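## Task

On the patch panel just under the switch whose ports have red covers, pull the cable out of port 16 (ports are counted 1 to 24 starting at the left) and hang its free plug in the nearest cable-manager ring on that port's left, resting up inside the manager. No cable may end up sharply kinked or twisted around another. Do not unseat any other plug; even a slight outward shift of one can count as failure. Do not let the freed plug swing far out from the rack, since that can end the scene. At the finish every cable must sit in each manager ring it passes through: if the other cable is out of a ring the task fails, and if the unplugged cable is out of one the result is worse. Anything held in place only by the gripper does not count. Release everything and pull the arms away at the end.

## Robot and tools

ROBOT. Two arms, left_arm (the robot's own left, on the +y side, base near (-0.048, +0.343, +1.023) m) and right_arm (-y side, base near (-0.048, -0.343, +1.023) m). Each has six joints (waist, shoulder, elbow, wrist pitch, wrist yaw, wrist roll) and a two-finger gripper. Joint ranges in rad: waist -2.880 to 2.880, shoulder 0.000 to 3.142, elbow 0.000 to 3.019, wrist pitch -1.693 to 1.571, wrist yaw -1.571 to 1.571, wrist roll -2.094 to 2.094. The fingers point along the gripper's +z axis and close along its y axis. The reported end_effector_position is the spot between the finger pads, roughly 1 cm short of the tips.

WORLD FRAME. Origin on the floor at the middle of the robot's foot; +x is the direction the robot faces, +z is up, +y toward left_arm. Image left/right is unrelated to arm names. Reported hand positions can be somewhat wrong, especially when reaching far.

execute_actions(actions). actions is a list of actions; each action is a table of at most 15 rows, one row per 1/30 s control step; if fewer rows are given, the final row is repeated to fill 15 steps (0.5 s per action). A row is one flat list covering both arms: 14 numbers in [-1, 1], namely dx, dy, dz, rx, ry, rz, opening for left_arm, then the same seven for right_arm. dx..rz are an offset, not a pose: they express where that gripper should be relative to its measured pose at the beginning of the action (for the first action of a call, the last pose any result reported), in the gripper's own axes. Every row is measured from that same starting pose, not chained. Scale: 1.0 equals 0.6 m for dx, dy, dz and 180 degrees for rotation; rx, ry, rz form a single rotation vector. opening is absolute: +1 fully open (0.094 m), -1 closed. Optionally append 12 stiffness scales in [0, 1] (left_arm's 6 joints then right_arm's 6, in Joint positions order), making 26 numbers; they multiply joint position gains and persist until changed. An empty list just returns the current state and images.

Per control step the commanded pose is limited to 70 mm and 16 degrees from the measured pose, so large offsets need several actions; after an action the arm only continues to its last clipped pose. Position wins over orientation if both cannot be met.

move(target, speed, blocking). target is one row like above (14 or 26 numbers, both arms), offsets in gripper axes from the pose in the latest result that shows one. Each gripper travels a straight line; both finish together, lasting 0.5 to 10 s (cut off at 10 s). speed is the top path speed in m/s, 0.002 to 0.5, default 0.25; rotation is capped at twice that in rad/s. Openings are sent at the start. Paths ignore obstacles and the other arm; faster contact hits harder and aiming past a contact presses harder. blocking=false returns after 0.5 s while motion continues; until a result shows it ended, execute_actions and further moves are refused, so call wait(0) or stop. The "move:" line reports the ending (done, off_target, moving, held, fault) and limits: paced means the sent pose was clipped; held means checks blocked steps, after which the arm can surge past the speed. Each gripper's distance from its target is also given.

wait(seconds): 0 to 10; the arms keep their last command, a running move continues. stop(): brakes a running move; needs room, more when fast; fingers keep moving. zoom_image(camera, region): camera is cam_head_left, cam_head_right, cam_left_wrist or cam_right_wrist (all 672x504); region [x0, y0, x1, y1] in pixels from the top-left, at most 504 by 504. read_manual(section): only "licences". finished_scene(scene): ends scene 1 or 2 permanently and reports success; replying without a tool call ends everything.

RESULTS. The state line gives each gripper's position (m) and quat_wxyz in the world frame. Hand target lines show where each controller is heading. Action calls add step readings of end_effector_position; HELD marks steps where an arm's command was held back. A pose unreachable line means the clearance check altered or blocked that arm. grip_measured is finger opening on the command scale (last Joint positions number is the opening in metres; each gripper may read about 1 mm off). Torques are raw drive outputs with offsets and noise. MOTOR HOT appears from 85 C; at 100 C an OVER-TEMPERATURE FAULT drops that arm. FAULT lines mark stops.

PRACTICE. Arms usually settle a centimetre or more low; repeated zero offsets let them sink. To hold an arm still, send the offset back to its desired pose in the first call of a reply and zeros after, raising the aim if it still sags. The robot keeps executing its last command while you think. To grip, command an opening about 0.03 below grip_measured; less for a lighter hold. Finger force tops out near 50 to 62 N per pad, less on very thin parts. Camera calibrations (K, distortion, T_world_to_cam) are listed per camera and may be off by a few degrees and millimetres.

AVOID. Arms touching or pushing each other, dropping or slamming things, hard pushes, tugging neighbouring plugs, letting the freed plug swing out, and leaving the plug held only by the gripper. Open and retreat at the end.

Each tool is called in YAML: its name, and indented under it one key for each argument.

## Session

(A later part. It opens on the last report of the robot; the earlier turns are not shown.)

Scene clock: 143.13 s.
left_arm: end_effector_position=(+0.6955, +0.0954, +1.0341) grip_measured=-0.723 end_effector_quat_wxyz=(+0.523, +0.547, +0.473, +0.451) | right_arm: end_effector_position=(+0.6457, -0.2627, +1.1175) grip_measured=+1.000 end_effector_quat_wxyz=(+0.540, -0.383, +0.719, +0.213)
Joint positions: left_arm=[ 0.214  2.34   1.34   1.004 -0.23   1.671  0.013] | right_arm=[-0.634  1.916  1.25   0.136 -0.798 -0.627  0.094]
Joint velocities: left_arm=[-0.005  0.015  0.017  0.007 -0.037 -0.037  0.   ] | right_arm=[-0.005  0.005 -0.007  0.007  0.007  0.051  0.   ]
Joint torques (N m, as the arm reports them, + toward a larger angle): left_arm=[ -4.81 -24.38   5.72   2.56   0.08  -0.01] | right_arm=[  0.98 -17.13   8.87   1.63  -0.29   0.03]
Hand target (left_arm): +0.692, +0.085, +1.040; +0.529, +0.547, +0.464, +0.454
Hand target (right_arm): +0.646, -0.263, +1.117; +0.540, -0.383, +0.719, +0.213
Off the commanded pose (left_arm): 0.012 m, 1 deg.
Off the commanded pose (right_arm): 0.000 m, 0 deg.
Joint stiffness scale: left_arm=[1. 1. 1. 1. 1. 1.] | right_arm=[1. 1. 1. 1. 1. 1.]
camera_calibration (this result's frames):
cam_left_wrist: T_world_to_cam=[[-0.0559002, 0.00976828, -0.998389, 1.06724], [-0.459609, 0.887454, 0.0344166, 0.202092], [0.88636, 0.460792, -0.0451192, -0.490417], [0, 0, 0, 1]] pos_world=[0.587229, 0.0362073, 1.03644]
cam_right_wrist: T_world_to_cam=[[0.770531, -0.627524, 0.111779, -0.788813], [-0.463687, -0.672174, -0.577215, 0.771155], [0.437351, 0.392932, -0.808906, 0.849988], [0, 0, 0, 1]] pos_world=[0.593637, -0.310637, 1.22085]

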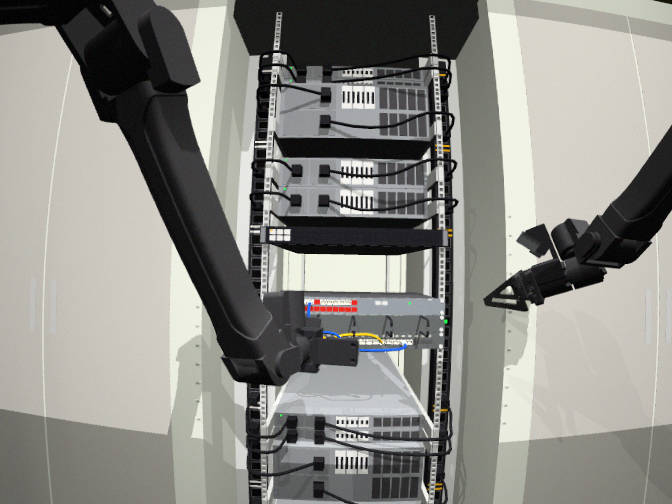

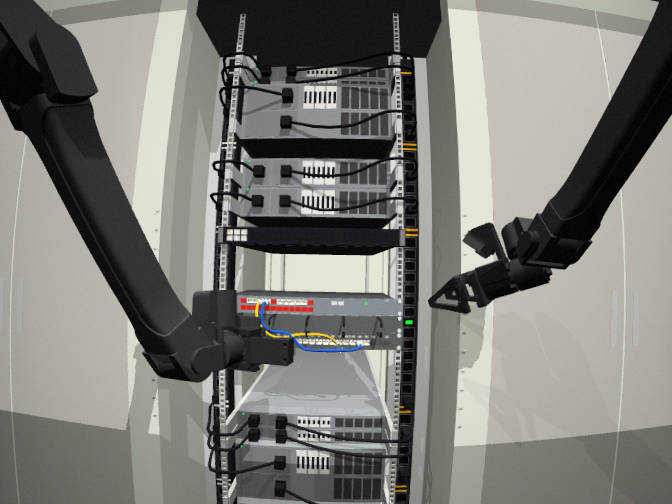

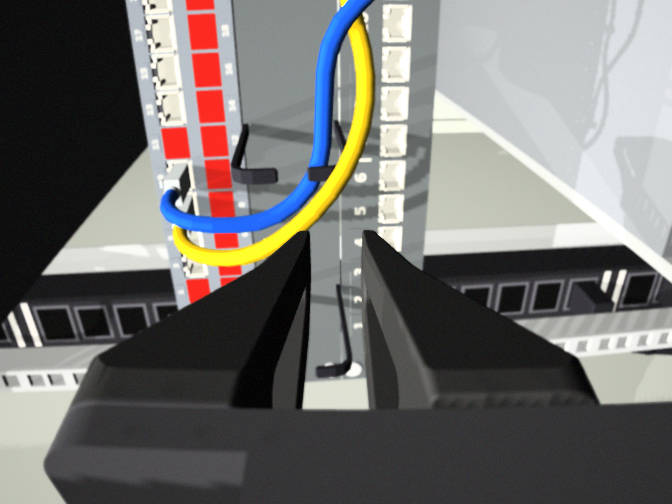

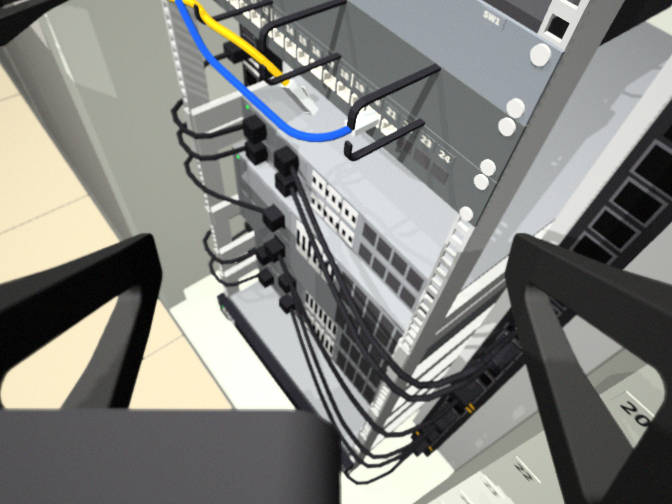

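execute_actions:
  actions:
    - [[-0.04,-0.012,0.04,0,0,0,-0.7,0,0,0,0,0,0,1]]
    - [[0,0.005,0.02,0,0,0,-0.7,0,0,0,0,0,0,1]]

Scene clock: 144.57 s.
left_arm: end_effector_position=(+0.7107, +0.0815, +1.0278) grip_measured=-0.703 end_effector_quat_wxyz=(+0.515, +0.551, +0.478, +0.450) | right_arm: end_effector_position=(+0.6457, -0.2627, +1.1175) grip_measured=+1.000 end_effector_quat_wxyz=(+0.540, -0.383, +0.719, +0.213)
Joint positions: left_arm=[ 0.201  2.373  1.412  0.945 -0.252  1.671  0.014] | right_arm=[-0.634  1.916  1.25   0.136 -0.798 -0.627  0.094]
Joint velocities: left_arm=[-0.005 -0.005 -0.002  0.002  0.022 -0.066  0.001] | right_arm=[-0.005 -0.005  0.002 -0.007 -0.022 -0.022  0.   ]
Joint torques (N m, as the arm reports them, + toward a larger angle): left_arm=[ -3.15 -23.81   9.35   1.5    0.27  -0.11] | right_arm=[  0.93 -17.08   8.84   1.61  -0.29   0.03]
Hand target (left_arm): +0.722, +0.081, +1.035; +0.521, +0.545, +0.476, +0.454
Hand target (right_arm): +0.646, -0.263, +1.117; +0.540, -0.383, +0.719, +0.213
Off the commanded pose (left_arm): 0.014 m, 1 deg.
Off the commanded pose (right_arm): 0.000 m, 0 deg.
Joint stiffness scale: left_arm=[1. 1. 1. 1. 1. 1.] | right_arm=[1. 1. 1. 1. 1. 1.]
Step readings (end_effector_position; steps 1 to 15: 1st action; 16 to 30: 2nd action):
0: left_arm (+0.6955, +0.0954, +1.0341) | right_arm (+0.6457, -0.2627, +1.1175)
1: left_arm (+0.6970, +0.0963, +1.0337) | right_arm (+0.6457, -0.2627, +1.1175)
2: left_arm (+0.7008, +0.0956, +1.0329) | right_arm (+0.6457, -0.2627, +1.1175)
4: left_arm (+0.7083, +0.0912, +1.0328) | right_arm (+0.6457, -0.2627, +1.1175)
8: left_arm (+0.7117, +0.0850, +1.0326) | right_arm (+0.6457, -0.2627, +1.1175)
15: left_arm (+0.7107, +0.0823, +1.0322) | right_arm (+0.6457, -0.2627, +1.1175)
16: left_arm (+0.7107, +0.0821, +1.0313) | right_arm (+0.6457, -0.2627, +1.1175)
17: left_arm (+0.7108, +0.0818, +1.0302) | right_arm (+0.6457, -0.2627, +1.1175)
19: left_arm (+0.7108, +0.0816, +1.0286) | right_arm (+0.6457, -0.2627, +1.1175)
23: left_arm (+0.7107, +0.0815, +1.0279) | right_arm (+0.6457, -0.2627, +1.1175)
30: end_effector_position above
camera_calibration (this result's frames):
cam_left_wrist: T_world_to_cam=[[-0.0743627, 0.0170106, -0.997086, 1.0731], [-0.465044, 0.883888, 0.0497624, 0.210056], [0.882159, 0.46739, -0.0578176, -0.482276], [0, 0, 0, 1]] pos_world=[0.602928, 0.0214912, 1.03164]
cam_right_wrist: T_world_to_cam=[[0.770531, -0.627524, 0.111779, -0.788813], [-0.463687, -0.672174, -0.577215, 0.771155], [0.437351, 0.392932, -0.808906, 0.849988], [0, 0, 0, 1]] pos_world=[0.593637, -0.310637, 1.22085]

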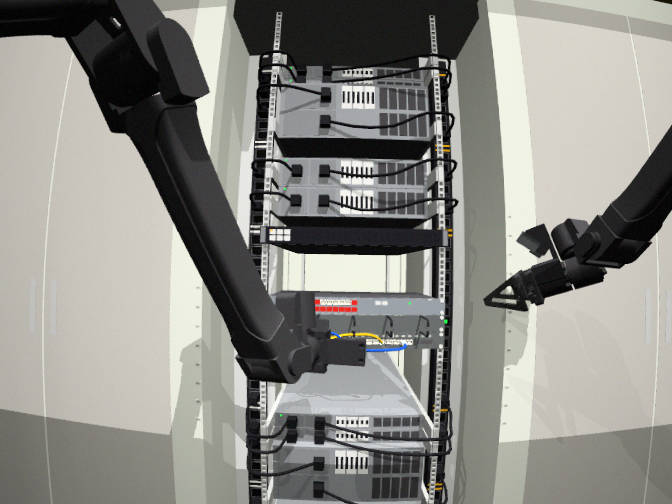

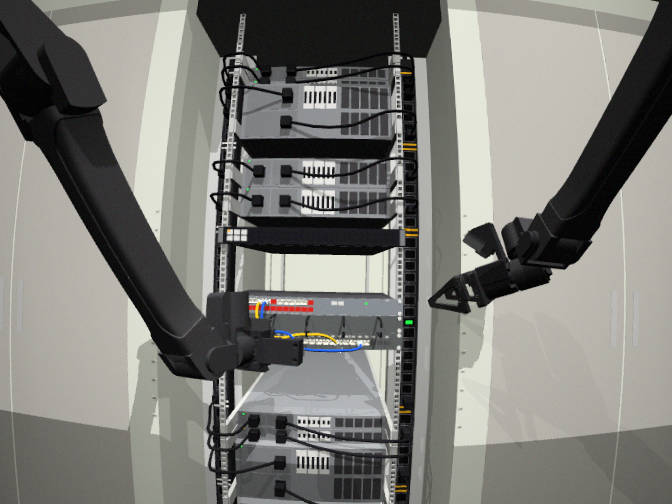

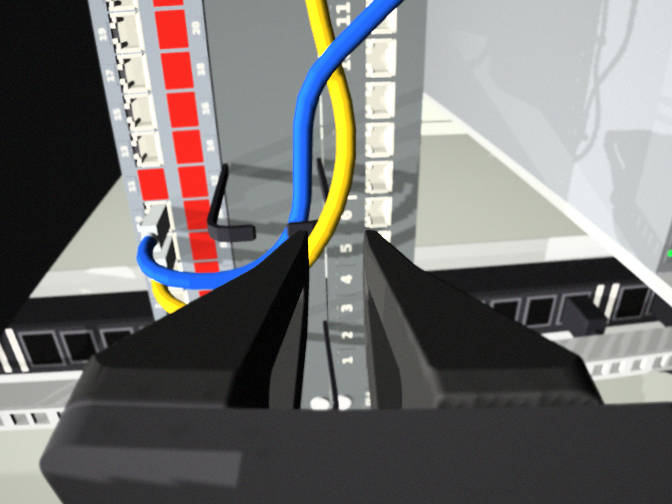

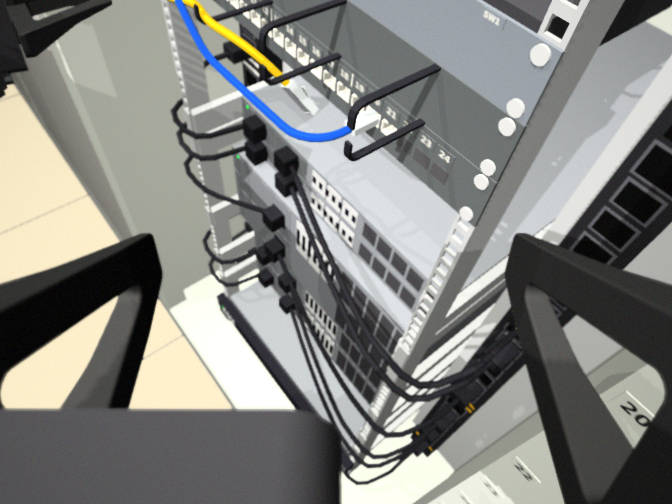

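execute_actions:
  actions:
    - [[-0.04,-0.005,0.03,0,0,0,-0.7,0,0,0,0,0,0,1]]
    - [[0.0,0.008,0.04,0,0,0,-0.7,0,0,0,0,0,0,1]]

Scene clock: 145.83 s.
left_arm: end_effector_position=(+0.7338, +0.0633, +1.0382) grip_measured=-0.703 end_effector_quat_wxyz=(+0.513, +0.552, +0.479, +0.450) | right_arm: end_effector_position=(+0.6457, -0.2627, +1.1175) grip_measured=+1.000 end_effector_quat_wxyz=(+0.540, -0.383, +0.719, +0.213)
Joint positions: left_arm=[ 0.186  2.395  1.512  0.864 -0.27   1.671  0.014] | right_arm=[-0.634  1.916  1.25   0.136 -0.798 -0.627  0.094]
Joint velocities: left_arm=[-0.005 -0.005  0.002 -0.007 -0.051 -0.022 -0.   ] | right_arm=[-0.005  0.005  0.007  0.002 -0.022 -0.007  0.   ]
Joint torques (N m, as the arm reports them, + toward a larger angle): left_arm=[ -3.21 -23.55   9.68   1.56   0.29  -0.1 ] | right_arm=[  0.91 -17.03   8.88   1.62  -0.29   0.02]
Hand target (left_arm): +0.743, +0.067, +1.033; +0.512, +0.550, +0.480, +0.452
Hand target (right_arm): +0.646, -0.263, +1.117; +0.540, -0.383, +0.719, +0.213
Off the commanded pose (left_arm): 0.012 m, 0 deg.
Off the commanded pose (right_arm): 0.000 m, 0 deg.
Joint stiffness scale: left_arm=[1. 1. 1. 1. 1. 1.] | right_arm=[1. 1. 1. 1. 1. 1.]
Step readings (end_effector_position; steps 1 to 15: 1st action; 16 to 30: 2nd action):
0: left_arm (+0.7107, +0.0815, +1.0278) | right_arm (+0.6457, -0.2627, +1.1175)
1: left_arm (+0.7119, +0.0824, +1.0275) | right_arm (+0.6457, -0.2627, +1.1175)
2: left_arm (+0.7144, +0.0823, +1.0268) | right_arm (+0.6457, -0.2627, +1.1175)
4: left_arm (+0.7192, +0.0788, +1.0274) | right_arm (+0.6457, -0.2627, +1.1175)
8: left_arm (+0.7212, +0.0726, +1.0299) | right_arm (+0.6457, -0.2627, +1.1175)
15: left_arm (+0.7202, +0.0693, +1.0299) | right_arm (+0.6457, -0.2627, +1.1175)
16: left_arm (+0.7212, +0.0684, +1.0297) | right_arm (+0.6457, -0.2627, +1.1175)
17: left_arm (+0.7231, +0.0670, +1.0288) | right_arm (+0.6457, -0.2627, +1.1175)
19: left_arm (+0.7278, +0.0649, +1.0309) | right_arm (+0.6457, -0.2627, +1.1175)
23: left_arm (+0.7334, +0.0634, +1.0381) | right_arm (+0.6457, -0.2627, +1.1175)
30: end_effector_position above
camera_calibration (this result's frames):
cam_left_wrist: T_world_to_cam=[[-0.0781008, 0.0187413, -0.996769, 1.08779], [-0.467489, 0.882395, 0.0532204, 0.234674], [0.880542, 0.470136, -0.0601544, -0.490074], [0, 0, 0, 1]] pos_world=[0.626195, 0.00293882, 1.0423]
cam_right_wrist: T_world_to_cam=[[0.770531, -0.627524, 0.111779, -0.788813], [-0.463687, -0.672174, -0.577215, 0.771155], [0.437351, 0.392932, -0.808906, 0.849988], [0, 0, 0, 1]] pos_world=[0.593637, -0.310637, 1.22085]

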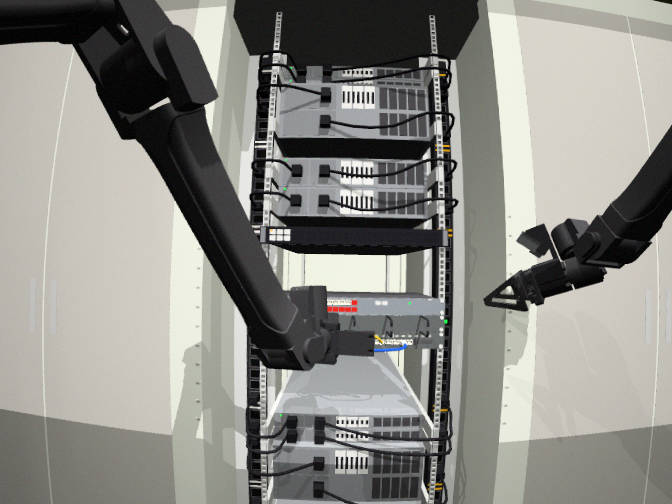

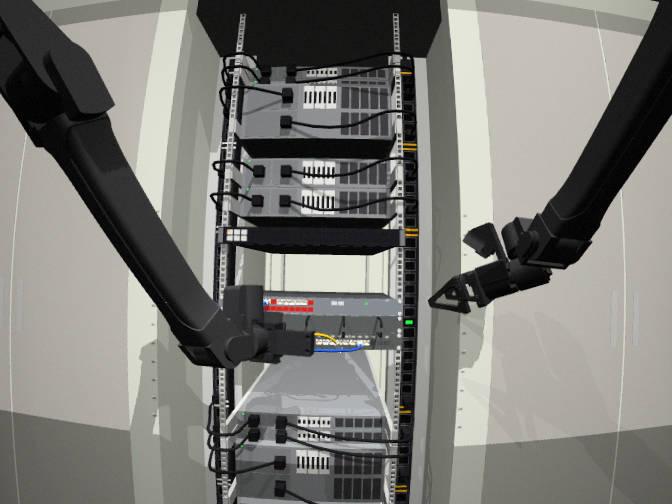

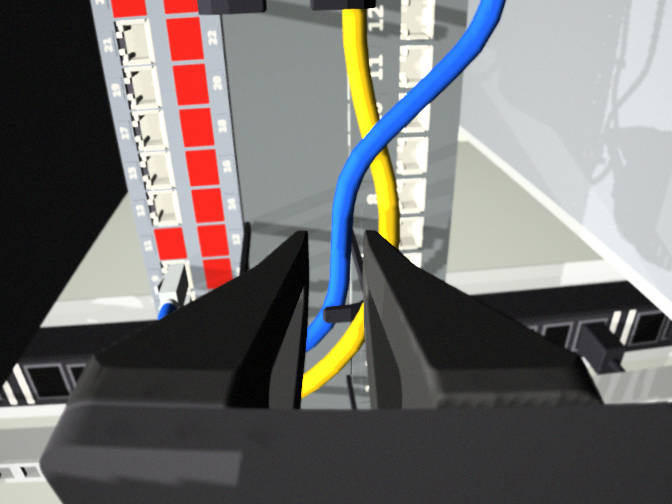

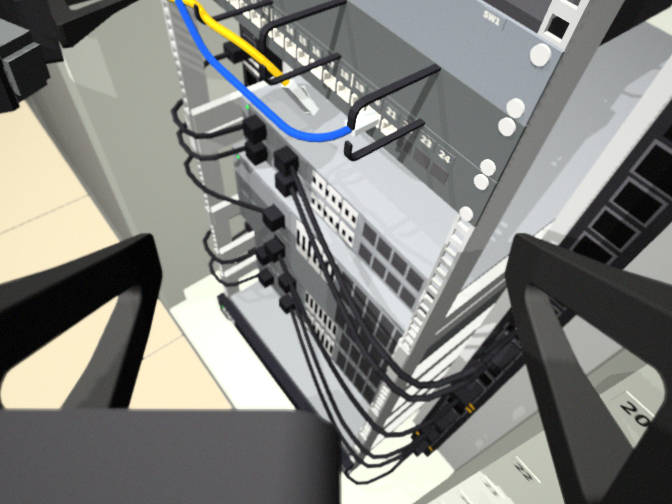

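execute_actions:
  actions:
    - [[0.03,-0.035,0.0,0,0,0,-0.72,0,0,0,0,0,0,1]]
    - [[0.02,-0.005,0.025,0,0,0,-0.72,0,0,0,0,0,0,1]]

Scene clock: 147.33 s.
left_arm: end_effector_position=(+0.7370, +0.0694, +1.0391) grip_measured=-0.717 end_effector_quat_wxyz=(+0.524, +0.554, +0.469, +0.445) | right_arm: end_effector_position=(+0.6457, -0.2627, +1.1175) grip_measured=+1.000 end_effector_quat_wxyz=(+0.540, -0.383, +0.719, +0.213)
Joint positions: left_arm=[ 0.203  2.396  1.51   0.876 -0.223  1.671  0.013] | right_arm=[-0.634  1.916  1.25   0.136 -0.798 -0.627  0.094]
Joint velocities: left_arm=[-0.005 -0.024  0.007 -0.002 -0.037 -0.066  0.   ] | right_arm=[-0.015 -0.015 -0.012  0.002 -0.007 -0.066  0.   ]
Joint torques (N m, as the arm reports them, + toward a larger angle): left_arm=[ -2.01 -23.61  10.18   1.52   0.28  -0.1 ] | right_arm=[  0.84 -17.12   8.87   1.62  -0.29   0.03]
Hand target (left_arm): +0.751, +0.080, +1.038; +0.523, +0.547, +0.472, +0.451
Hand target (right_arm): +0.646, -0.263, +1.117; +0.540, -0.383, +0.719, +0.213
Off the commanded pose (left_arm): 0.018 m, 1 deg.
Off the commanded pose (right_arm): 0.000 m, 0 deg.
Joint stiffness scale: left_arm=[1. 1. 1. 1. 1. 1.] | right_arm=[1. 1. 1. 1. 1. 1.]
Step readings (end_effector_position; steps 1 to 15: 1st action; 16 to 30: 2nd action):
0: left_arm (+0.7338, +0.0633, +1.0382) | right_arm (+0.6457, -0.2627, +1.1175)
1: left_arm (+0.7337, +0.0619, +1.0391) | right_arm (+0.6457, -0.2627, +1.1175)
2: left_arm (+0.7335, +0.0612, +1.0404) | right_arm (+0.6457, -0.2627, +1.1175)
4: left_arm (+0.7337, +0.0625, +1.0416) | right_arm (+0.6457, -0.2627, +1.1175)
8: left_arm (+0.7354, +0.0670, +1.0422) | right_arm (+0.6457, -0.2627, +1.1175)
15: left_arm (+0.7362, +0.0693, +1.0419) | right_arm (+0.6457, -0.2627, +1.1175)
16: left_arm (+0.7361, +0.0679, +1.0416) | right_arm (+0.6457, -0.2627, +1.1175)
17: left_arm (+0.7360, +0.0669, +1.0411) | right_arm (+0.6457, -0.2627, +1.1175)
19: left_arm (+0.7362, +0.0671, +1.0399) | right_arm (+0.6457, -0.2627, +1.1175)
23: left_arm (+0.7367, +0.0685, +1.0393) | right_arm (+0.6457, -0.2627, +1.1175)
30: end_effector_position above
camera_calibration (this result's frames):
cam_left_wrist: T_world_to_cam=[[-0.0657401, 0.0144214, -0.997733, 1.08103], [-0.443128, 0.895467, 0.0421407, 0.223371], [0.894045, 0.444893, -0.0524776, -0.511871], [0, 0, 0, 1]] pos_world=[0.627685, 0.012117, 1.0423]
cam_right_wrist: T_world_to_cam=[[0.770531, -0.627524, 0.111779, -0.788813], [-0.463687, -0.672174, -0.577215, 0.771155], [0.437351, 0.392932, -0.808906, 0.849988], [0, 0, 0, 1]] pos_world=[0.593637, -0.310637, 1.22085]

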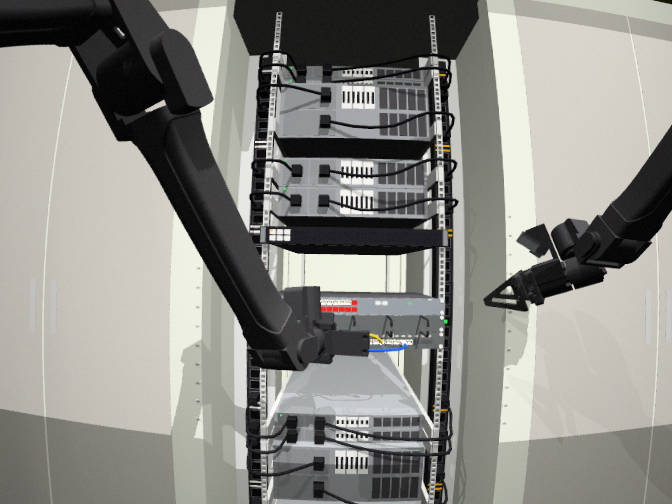

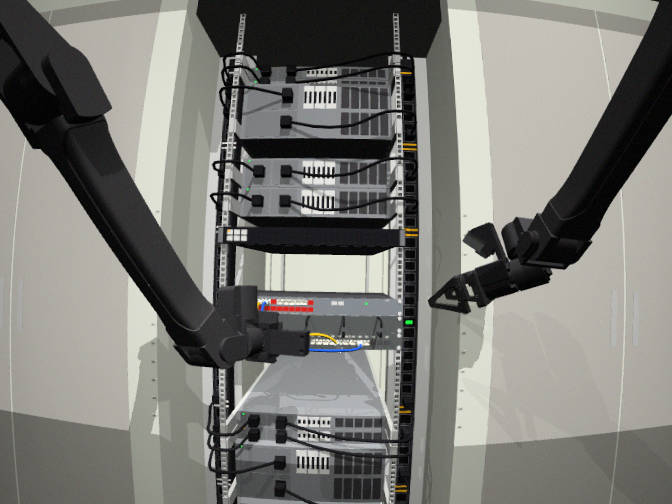

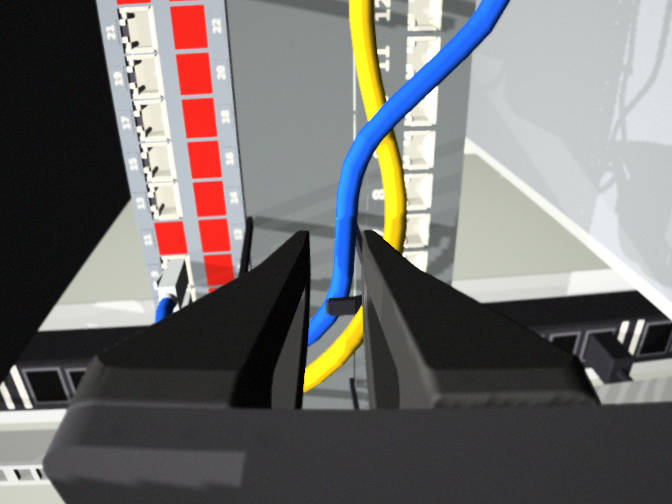

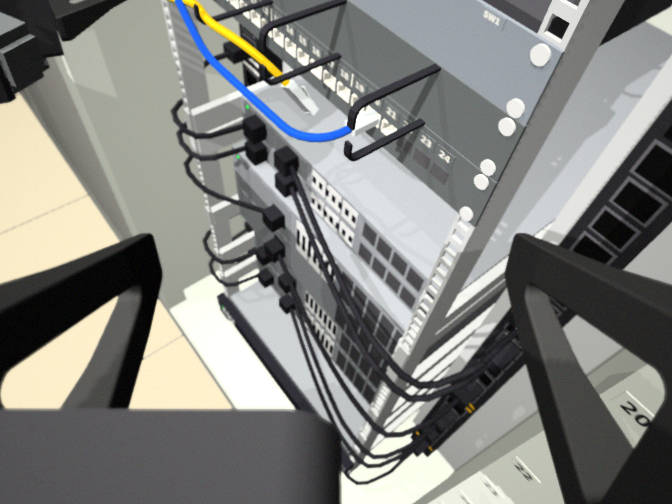

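execute_actions:
  actions:
    - [[0.015,-0.06,0.02,0,0,0,-0.72,0,0,0,0,0,0,1]]

Scene clock: 148.00 s.
left_arm: end_effector_position=(+0.7311, +0.0656, +0.9942) grip_measured=-0.717 end_effector_quat_wxyz=(+0.518, +0.569, +0.469, +0.433) | right_arm: end_effector_position=(+0.6457, -0.2627, +1.1175) grip_measured=+1.000 end_effector_quat_wxyz=(+0.540, -0.383, +0.719, +0.213)
Joint positions: left_arm=[ 0.206  2.466  1.524  0.898 -0.204  1.671  0.013] | right_arm=[-0.634  1.916  1.25   0.136 -0.798 -0.627  0.094]
Joint velocities: left_arm=[-0.005 -0.005  0.032 -0.002  0.022  0.007 -0.   ] | right_arm=[ 0.005 -0.015 -0.007  0.002 -0.051  0.037  0.   ]
Joint torques (N m, as the arm reports them, + toward a larger angle): left_arm=[ -1.95 -24.79   9.38   2.27   0.3   -0.09] | right_arm=[  0.92 -17.07   8.86   1.64  -0.29   0.03]
Hand target (left_arm): +0.746, +0.077, +1.003; +0.524, +0.554, +0.469, +0.445
Hand target (right_arm): +0.646, -0.263, +1.117; +0.540, -0.383, +0.719, +0.213
Off the commanded pose (left_arm): 0.022 m, 2 deg.
Off the commanded pose (right_arm): 0.000 m, 0 deg.
Joint stiffness scale: left_arm=[1. 1. 1. 1. 1. 1.] | right_arm=[1. 1. 1. 1. 1. 1.]
Step readings (end_effector_position):
0: left_arm (+0.7370, +0.0694, +1.0391) | right_arm (+0.6457, -0.2627, +1.1175)
1: left_arm (+0.7367, +0.0681, +1.0378) | right_arm (+0.6457, -0.2627, +1.1175)
2: left_arm (+0.7375, +0.0670, +1.0382) | right_arm (+0.6457, -0.2627, +1.1175)
4: left_arm (+0.7377, +0.0658, +1.0314) | right_arm (+0.6457, -0.2627, +1.1175)
8: left_arm (+0.7339, +0.0656, +1.0084) | right_arm (+0.6457, -0.2627, +1.1175)
15: end_effector_position above
camera_calibration (this result's frames):
cam_left_wrist: T_world_to_cam=[[-0.0966036, 0.0276506, -0.994939, 1.05479], [-0.423289, 0.903572, 0.0662106, 0.187103], [0.90083, 0.427543, -0.0755842, -0.48818], [0, 0, 0, 1]] pos_world=[0.620862, 0.010491, 1.00017]
cam_right_wrist: T_world_to_cam=[[0.770531, -0.627524, 0.111779, -0.788813], [-0.463687, -0.672174, -0.577215, 0.771155], [0.437351, 0.392932, -0.808906, 0.849988], [0, 0, 0, 1]] pos_world=[0.593637, -0.310637, 1.22085]

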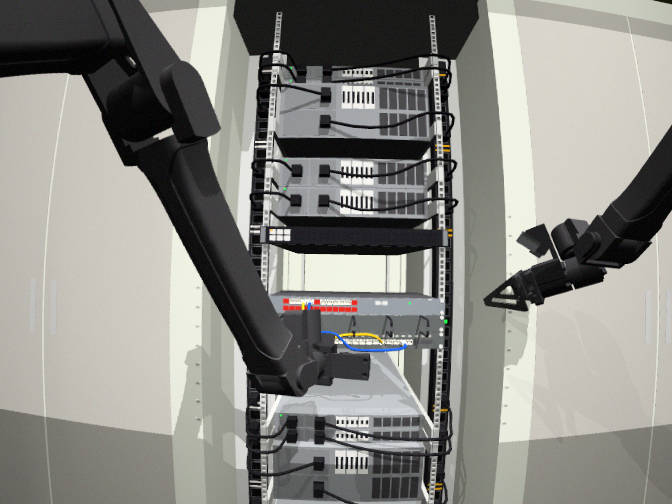

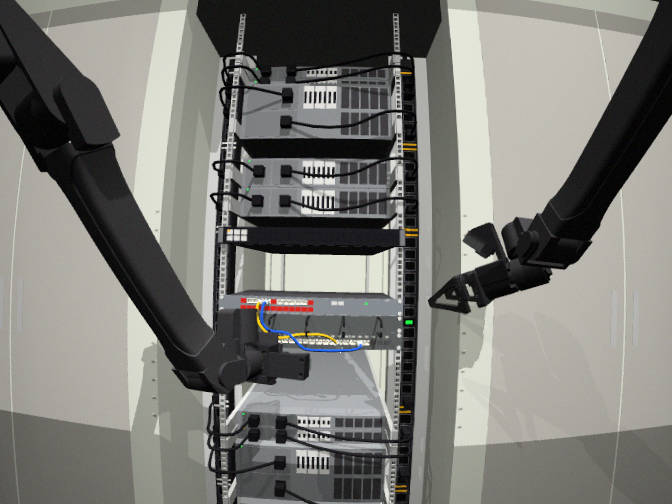

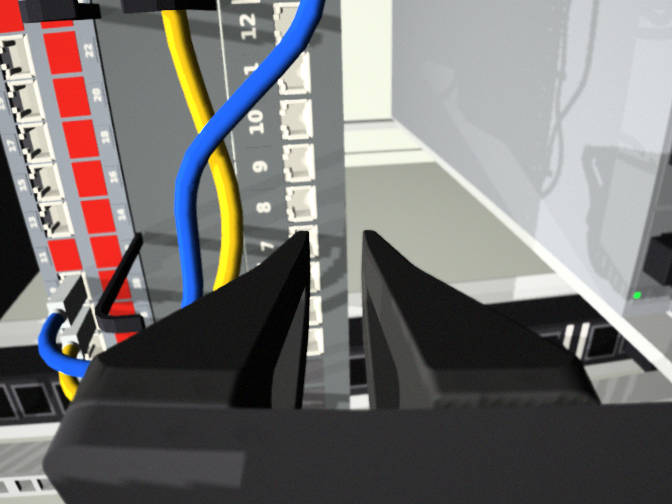

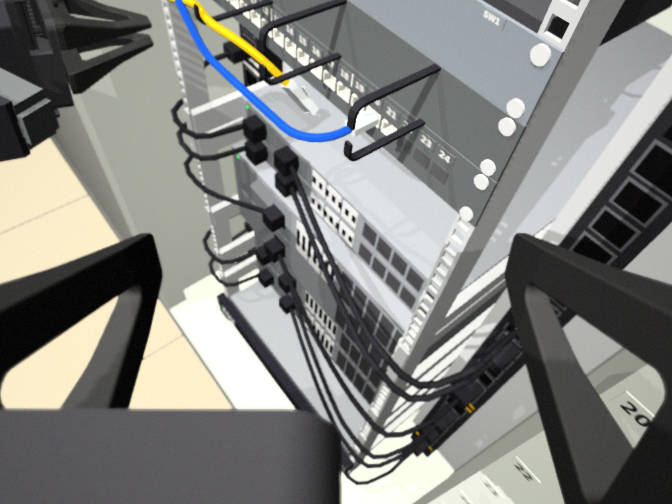

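execute_actions:
  actions:
    - [[0.02,0.045,0.015,-0.012,0,0,-0.72,0,0,0,0,0,0,1]]
    - [[0.015,0.01,0.015,0,0,0,-0.72,0,0,0,0,0,0,1]]

Scene clock: 149.17 s.
left_arm: end_effector_position=(+0.7336, +0.0608, +1.0065) grip_measured=-0.717 end_effector_quat_wxyz=(+0.527, +0.573, +0.460, +0.426) | right_arm: end_effector_position=(+0.6457, -0.2627, +1.1175) grip_measured=+1.000 end_effector_quat_wxyz=(+0.540, -0.383, +0.719, +0.213)
Joint positions: left_arm=[ 0.207  2.447  1.525  0.881 -0.173  1.671  0.013] | right_arm=[-0.634  1.916  1.25   0.136 -0.798 -0.627  0.094]
Joint velocities: left_arm=[-0.015 -0.005  0.002 -0.012  0.007 -0.007 -0.   ] | right_arm=[-0.015  0.005 -0.012 -0.017 -0.037  0.007  0.   ]
Joint torques (N m, as the arm reports them, + toward a larger angle): left_arm=[ -2.2  -25.66   8.42   1.55   0.29  -0.09] | right_arm=[  0.91 -17.08   8.87   1.61  -0.3    0.03]
Hand target (left_arm): +0.745, +0.070, +1.016; +0.529, +0.566, +0.462, +0.433
Hand target (right_arm): +0.646, -0.263, +1.117; +0.540, -0.383, +0.719, +0.213
Off the commanded pose (left_arm): 0.018 m, 1 deg.
Off the commanded pose (right_arm): 0.000 m, 0 deg.
Joint stiffness scale: left_arm=[1. 1. 1. 1. 1. 1.] | right_arm=[1. 1. 1. 1. 1. 1.]
Step readings (end_effector_position; steps 1 to 15: 1st action; 16 to 30: 2nd action):
0: left_arm (+0.7316, +0.0655, +0.9949) | right_arm (+0.6457, -0.2627, +1.1175)
1: left_arm (+0.7314, +0.0641, +0.9953) | right_arm (+0.6457, -0.2627, +1.1175)
2: left_arm (+0.7315, +0.0634, +0.9960) | right_arm (+0.6457, -0.2627, +1.1175)
4: left_arm (+0.7320, +0.0629, +0.9988) | right_arm (+0.6457, -0.2627, +1.1175)
8: left_arm (+0.7335, +0.0630, +1.0061) | right_arm (+0.6457, -0.2627, +1.1175)
15: left_arm (+0.7344, +0.0632, +1.0104) | right_arm (+0.6457, -0.2627, +1.1175)
16: left_arm (+0.7341, +0.0622, +1.0097) | right_arm (+0.6457, -0.2627, +1.1175)
17: left_arm (+0.7339, +0.0614, +1.0086) | right_arm (+0.6457, -0.2627, +1.1175)
19: left_arm (+0.7337, +0.0609, +1.0074) | right_arm (+0.6457, -0.2627, +1.1175)
23: left_arm (+0.7336, +0.0608, +1.0066) | right_arm (+0.6457, -0.2627, +1.1175)
30: end_effector_position above
camera_calibration (this result's frames):
cam_left_wrist: T_world_to_cam=[[-0.0899708, 0.025935, -0.995607, 1.06337], [-0.396495, 0.916094, 0.0596942, 0.177814], [0.913617, 0.400124, -0.0721386, -0.498563], [0, 0, 0, 1]] pos_world=[0.621671, 0.00901388, 1.01212]
cam_right_wrist: T_world_to_cam=[[0.770531, -0.627524, 0.111779, -0.788813], [-0.463687, -0.672174, -0.577215, 0.771155], [0.437351, 0.392932, -0.808906, 0.849988], [0, 0, 0, 1]] pos_world=[0.593637, -0.310637, 1.22085]

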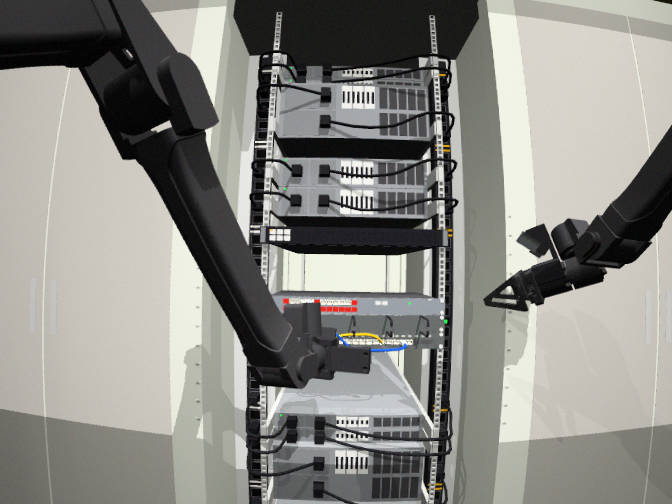

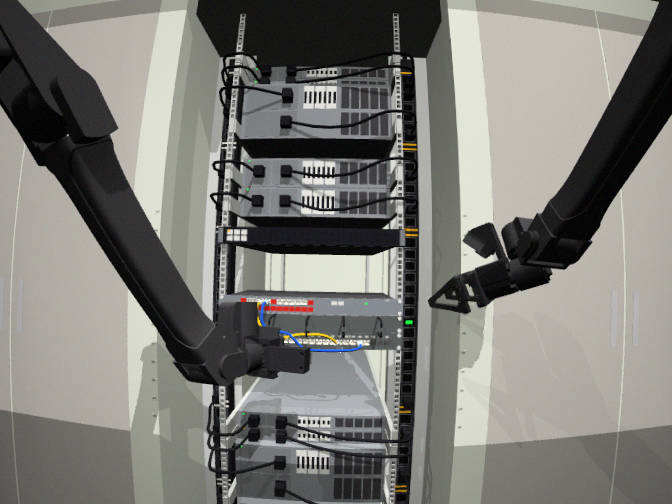

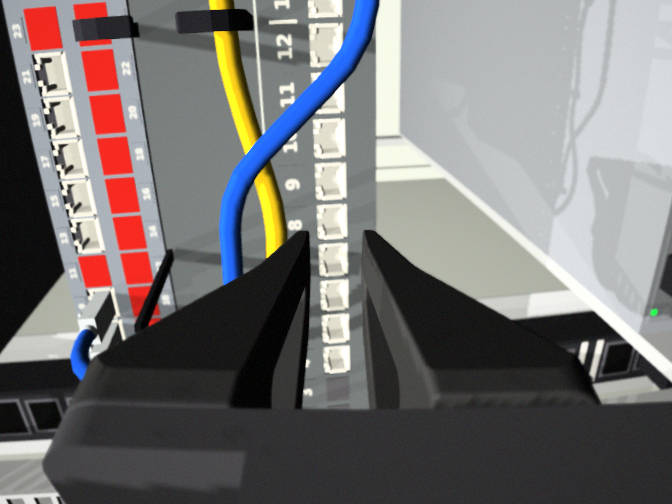

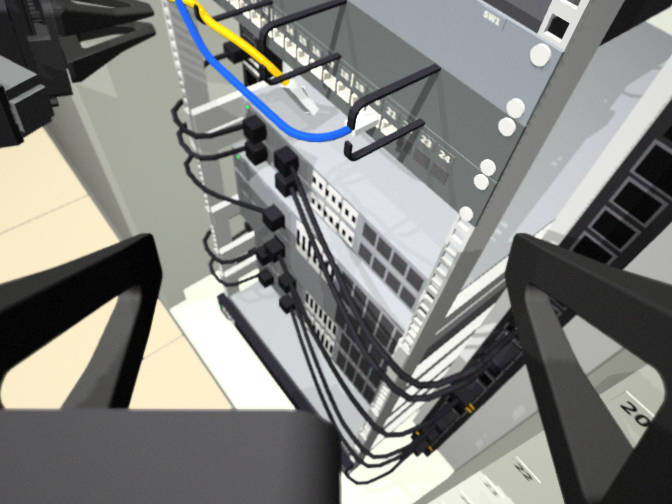

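execute_actions:
  actions:
    - [[0.045,0.045,0.03,0,-0.02,0,-0.72,0,0,0,0,0,0,1]]

wait:
  seconds: 0.5

Scene clock: 149.97 s.
left_arm: end_effector_position=(+0.7462, +0.0809, +1.0159) grip_measured=-0.717 end_effector_quat_wxyz=(+0.534, +0.595, +0.447, +0.400) | right_arm: end_effector_position=(+0.6457, -0.2627, +1.1175) grip_measured=+1.000 end_effector_quat_wxyz=(+0.540, -0.383, +0.719, +0.213)
Joint positions: left_arm=[ 0.257  2.412  1.525  0.811 -0.057  1.671  0.013] | right_arm=[-0.634  1.916  1.25   0.136 -0.798 -0.627  0.094]
Joint velocities: left_arm=[-0.015 -0.005  0.007 -0.037  0.081 -0.007 -0.001] | right_arm=[-0.005 -0.024 -0.012 -0.012  0.037  0.037  0.   ]
Joint torques (N m, as the arm reports them, + toward a larger angle): left_arm=[ -3.04 -26.49   9.46   1.62   0.26  -0.07] | right_arm=[  0.92 -17.1    8.86   1.63  -0.29   0.02]
Hand target (left_arm): +0.758, +0.083, +1.032; +0.541, +0.587, +0.443, +0.409
Hand target (right_arm): +0.646, -0.263, +1.117; +0.540, -0.383, +0.719, +0.213
Off the commanded pose (left_arm): 0.021 m, 2 deg.
Off the commanded pose (right_arm): 0.000 m, 0 deg.
Joint stiffness scale: left_arm=[1. 1. 1. 1. 1. 1.] | right_arm=[1. 1. 1. 1. 1. 1.]
Step readings (end_effector_position):
0: left_arm (+0.7336, +0.0608, +1.0065) | right_arm (+0.6457, -0.2627, +1.1175)
1: left_arm (+0.7327, +0.0548, +1.0063) | right_arm (+0.6457, -0.2627, +1.1175)
2: left_arm (+0.7316, +0.0500, +1.0046) | right_arm (+0.6457, -0.2627, +1.1175)
4: left_arm (+0.7337, +0.0534, +1.0050) | right_arm (+0.6457, -0.2627, +1.1175)
8: left_arm (+0.7421, +0.0709, +1.0130) | right_arm (+0.6457, -0.2627, +1.1175)
15: end_effector_position above
camera_calibration (this result's frames):
cam_left_wrist: T_world_to_cam=[[-0.115625, 0.0343379, -0.992699, 1.08878], [-0.331009, 0.940945, 0.0711022, 0.101323], [0.936517, 0.336814, -0.0974309, -0.503796], [0, 0, 0, 1]] pos_world=[0.631244, 0.0369593, 1.02454]
cam_right_wrist: T_world_to_cam=[[0.770531, -0.627524, 0.111779, -0.788813], [-0.463687, -0.672174, -0.577215, 0.771155], [0.437351, 0.392932, -0.808906, 0.849988], [0, 0, 0, 1]] pos_world=[0.593637, -0.310637, 1.22085]

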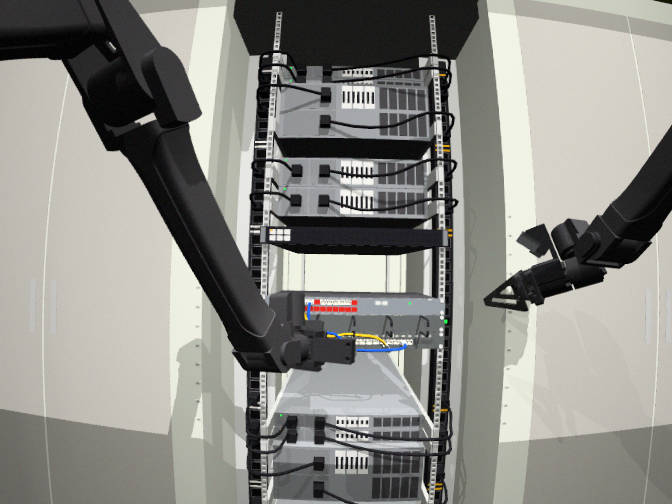

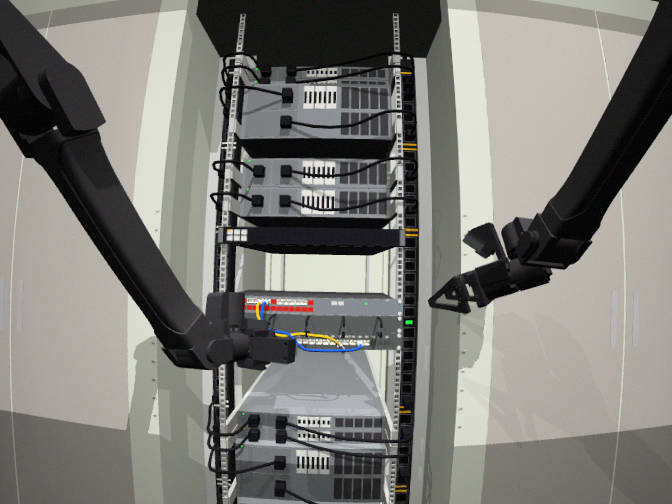

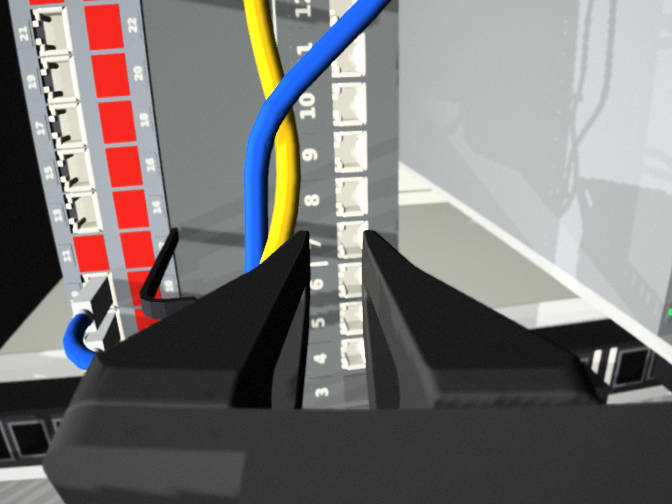

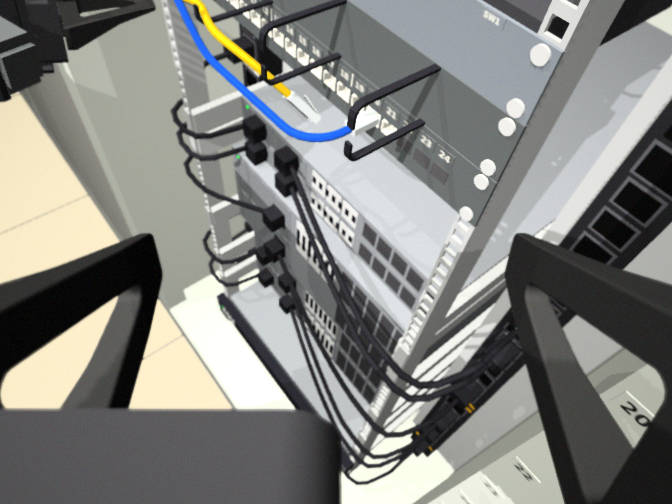

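Scene clock: 150.47 s.
left_arm: end_effector_position=(+0.7462, +0.0809, +1.0158) grip_measured=-0.717 end_effector_quat_wxyz=(+0.534, +0.595, +0.447, +0.400) | right_arm: end_effector_position=(+0.6457, -0.2627, +1.1175) grip_measured=+1.000 end_effector_quat_wxyz=(+0.540, -0.383, +0.719, +0.213)
Joint positions: left_arm=[ 0.257  2.412  1.525  0.811 -0.056  1.671  0.013] | right_arm=[-0.634  1.916  1.25   0.136 -0.798 -0.627  0.094]
Joint velocities: left_arm=[-0.005 -0.005  0.002  0.007 -0.051  0.095  0.001] | right_arm=[-0.024 -0.015  0.017 -0.012  0.007  0.037  0.   ]
Joint torques (N m, as the arm reports them, + toward a larger angle): left_arm=[ -2.44 -26.11   9.44   1.53   0.27  -0.06] | right_arm=[  0.93 -17.07   8.85   1.63  -0.29   0.03]
Hand target (left_arm): +0.758, +0.083, +1.032; +0.541, +0.587, +0.443, +0.409
Hand target (right_arm): +0.646, -0.263, +1.117; +0.540, -0.383, +0.719, +0.213
Off the commanded pose (left_arm): 0.021 m, 2 deg.
Off the commanded pose (right_arm): 0.000 m, 0 deg.
Joint stiffness scale: left_arm=[1. 1. 1. 1. 1. 1.] | right_arm=[1. 1. 1. 1. 1. 1.]
wait: 0.50 s; at rest by 0.17 s
camera_calibration (this result's frames):
cam_left_wrist: T_world_to_cam=[[-0.115941, 0.0344578, -0.992658, 1.08888], [-0.330592, 0.941078, 0.0712801, 0.100882], [0.936625, 0.336429, -0.0977184, -0.503511], [0, 0, 0, 1]] pos_world=[0.631198, 0.0369376, 1.02449]
cam_right_wrist: T_world_to_cam=[[0.770531, -0.627524, 0.111779, -0.788813], [-0.463687, -0.672174, -0.577215, 0.771155], [0.437351, 0.392932, -0.808906, 0.849988], [0, 0, 0, 1]] pos_world=[0.593637, -0.310637, 1.22085]

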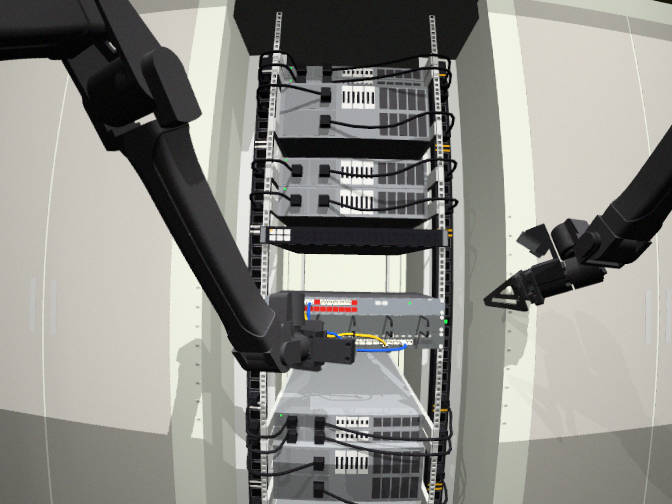

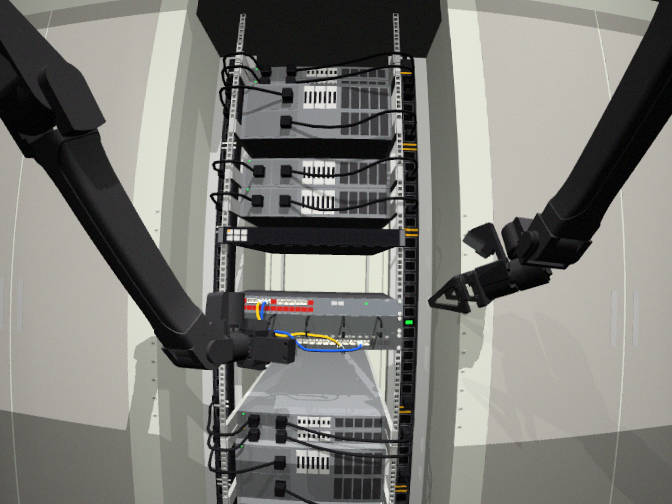

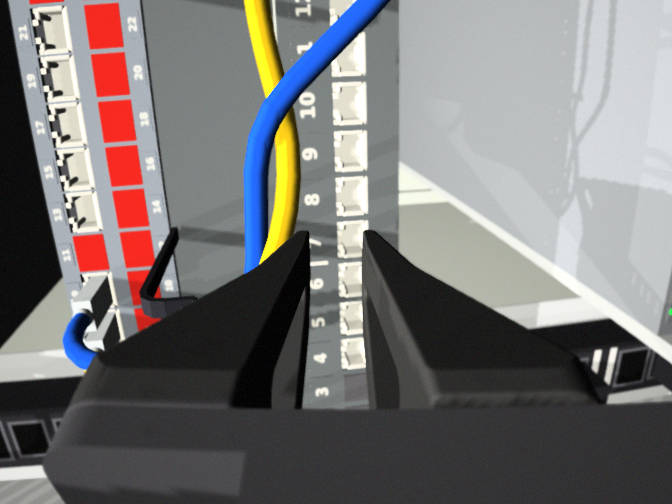

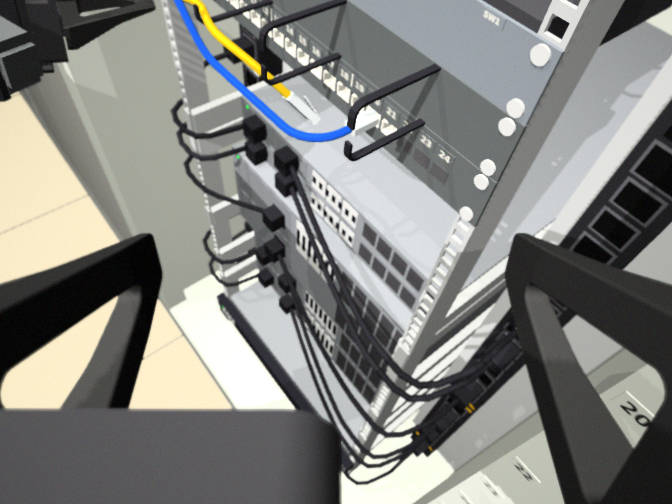

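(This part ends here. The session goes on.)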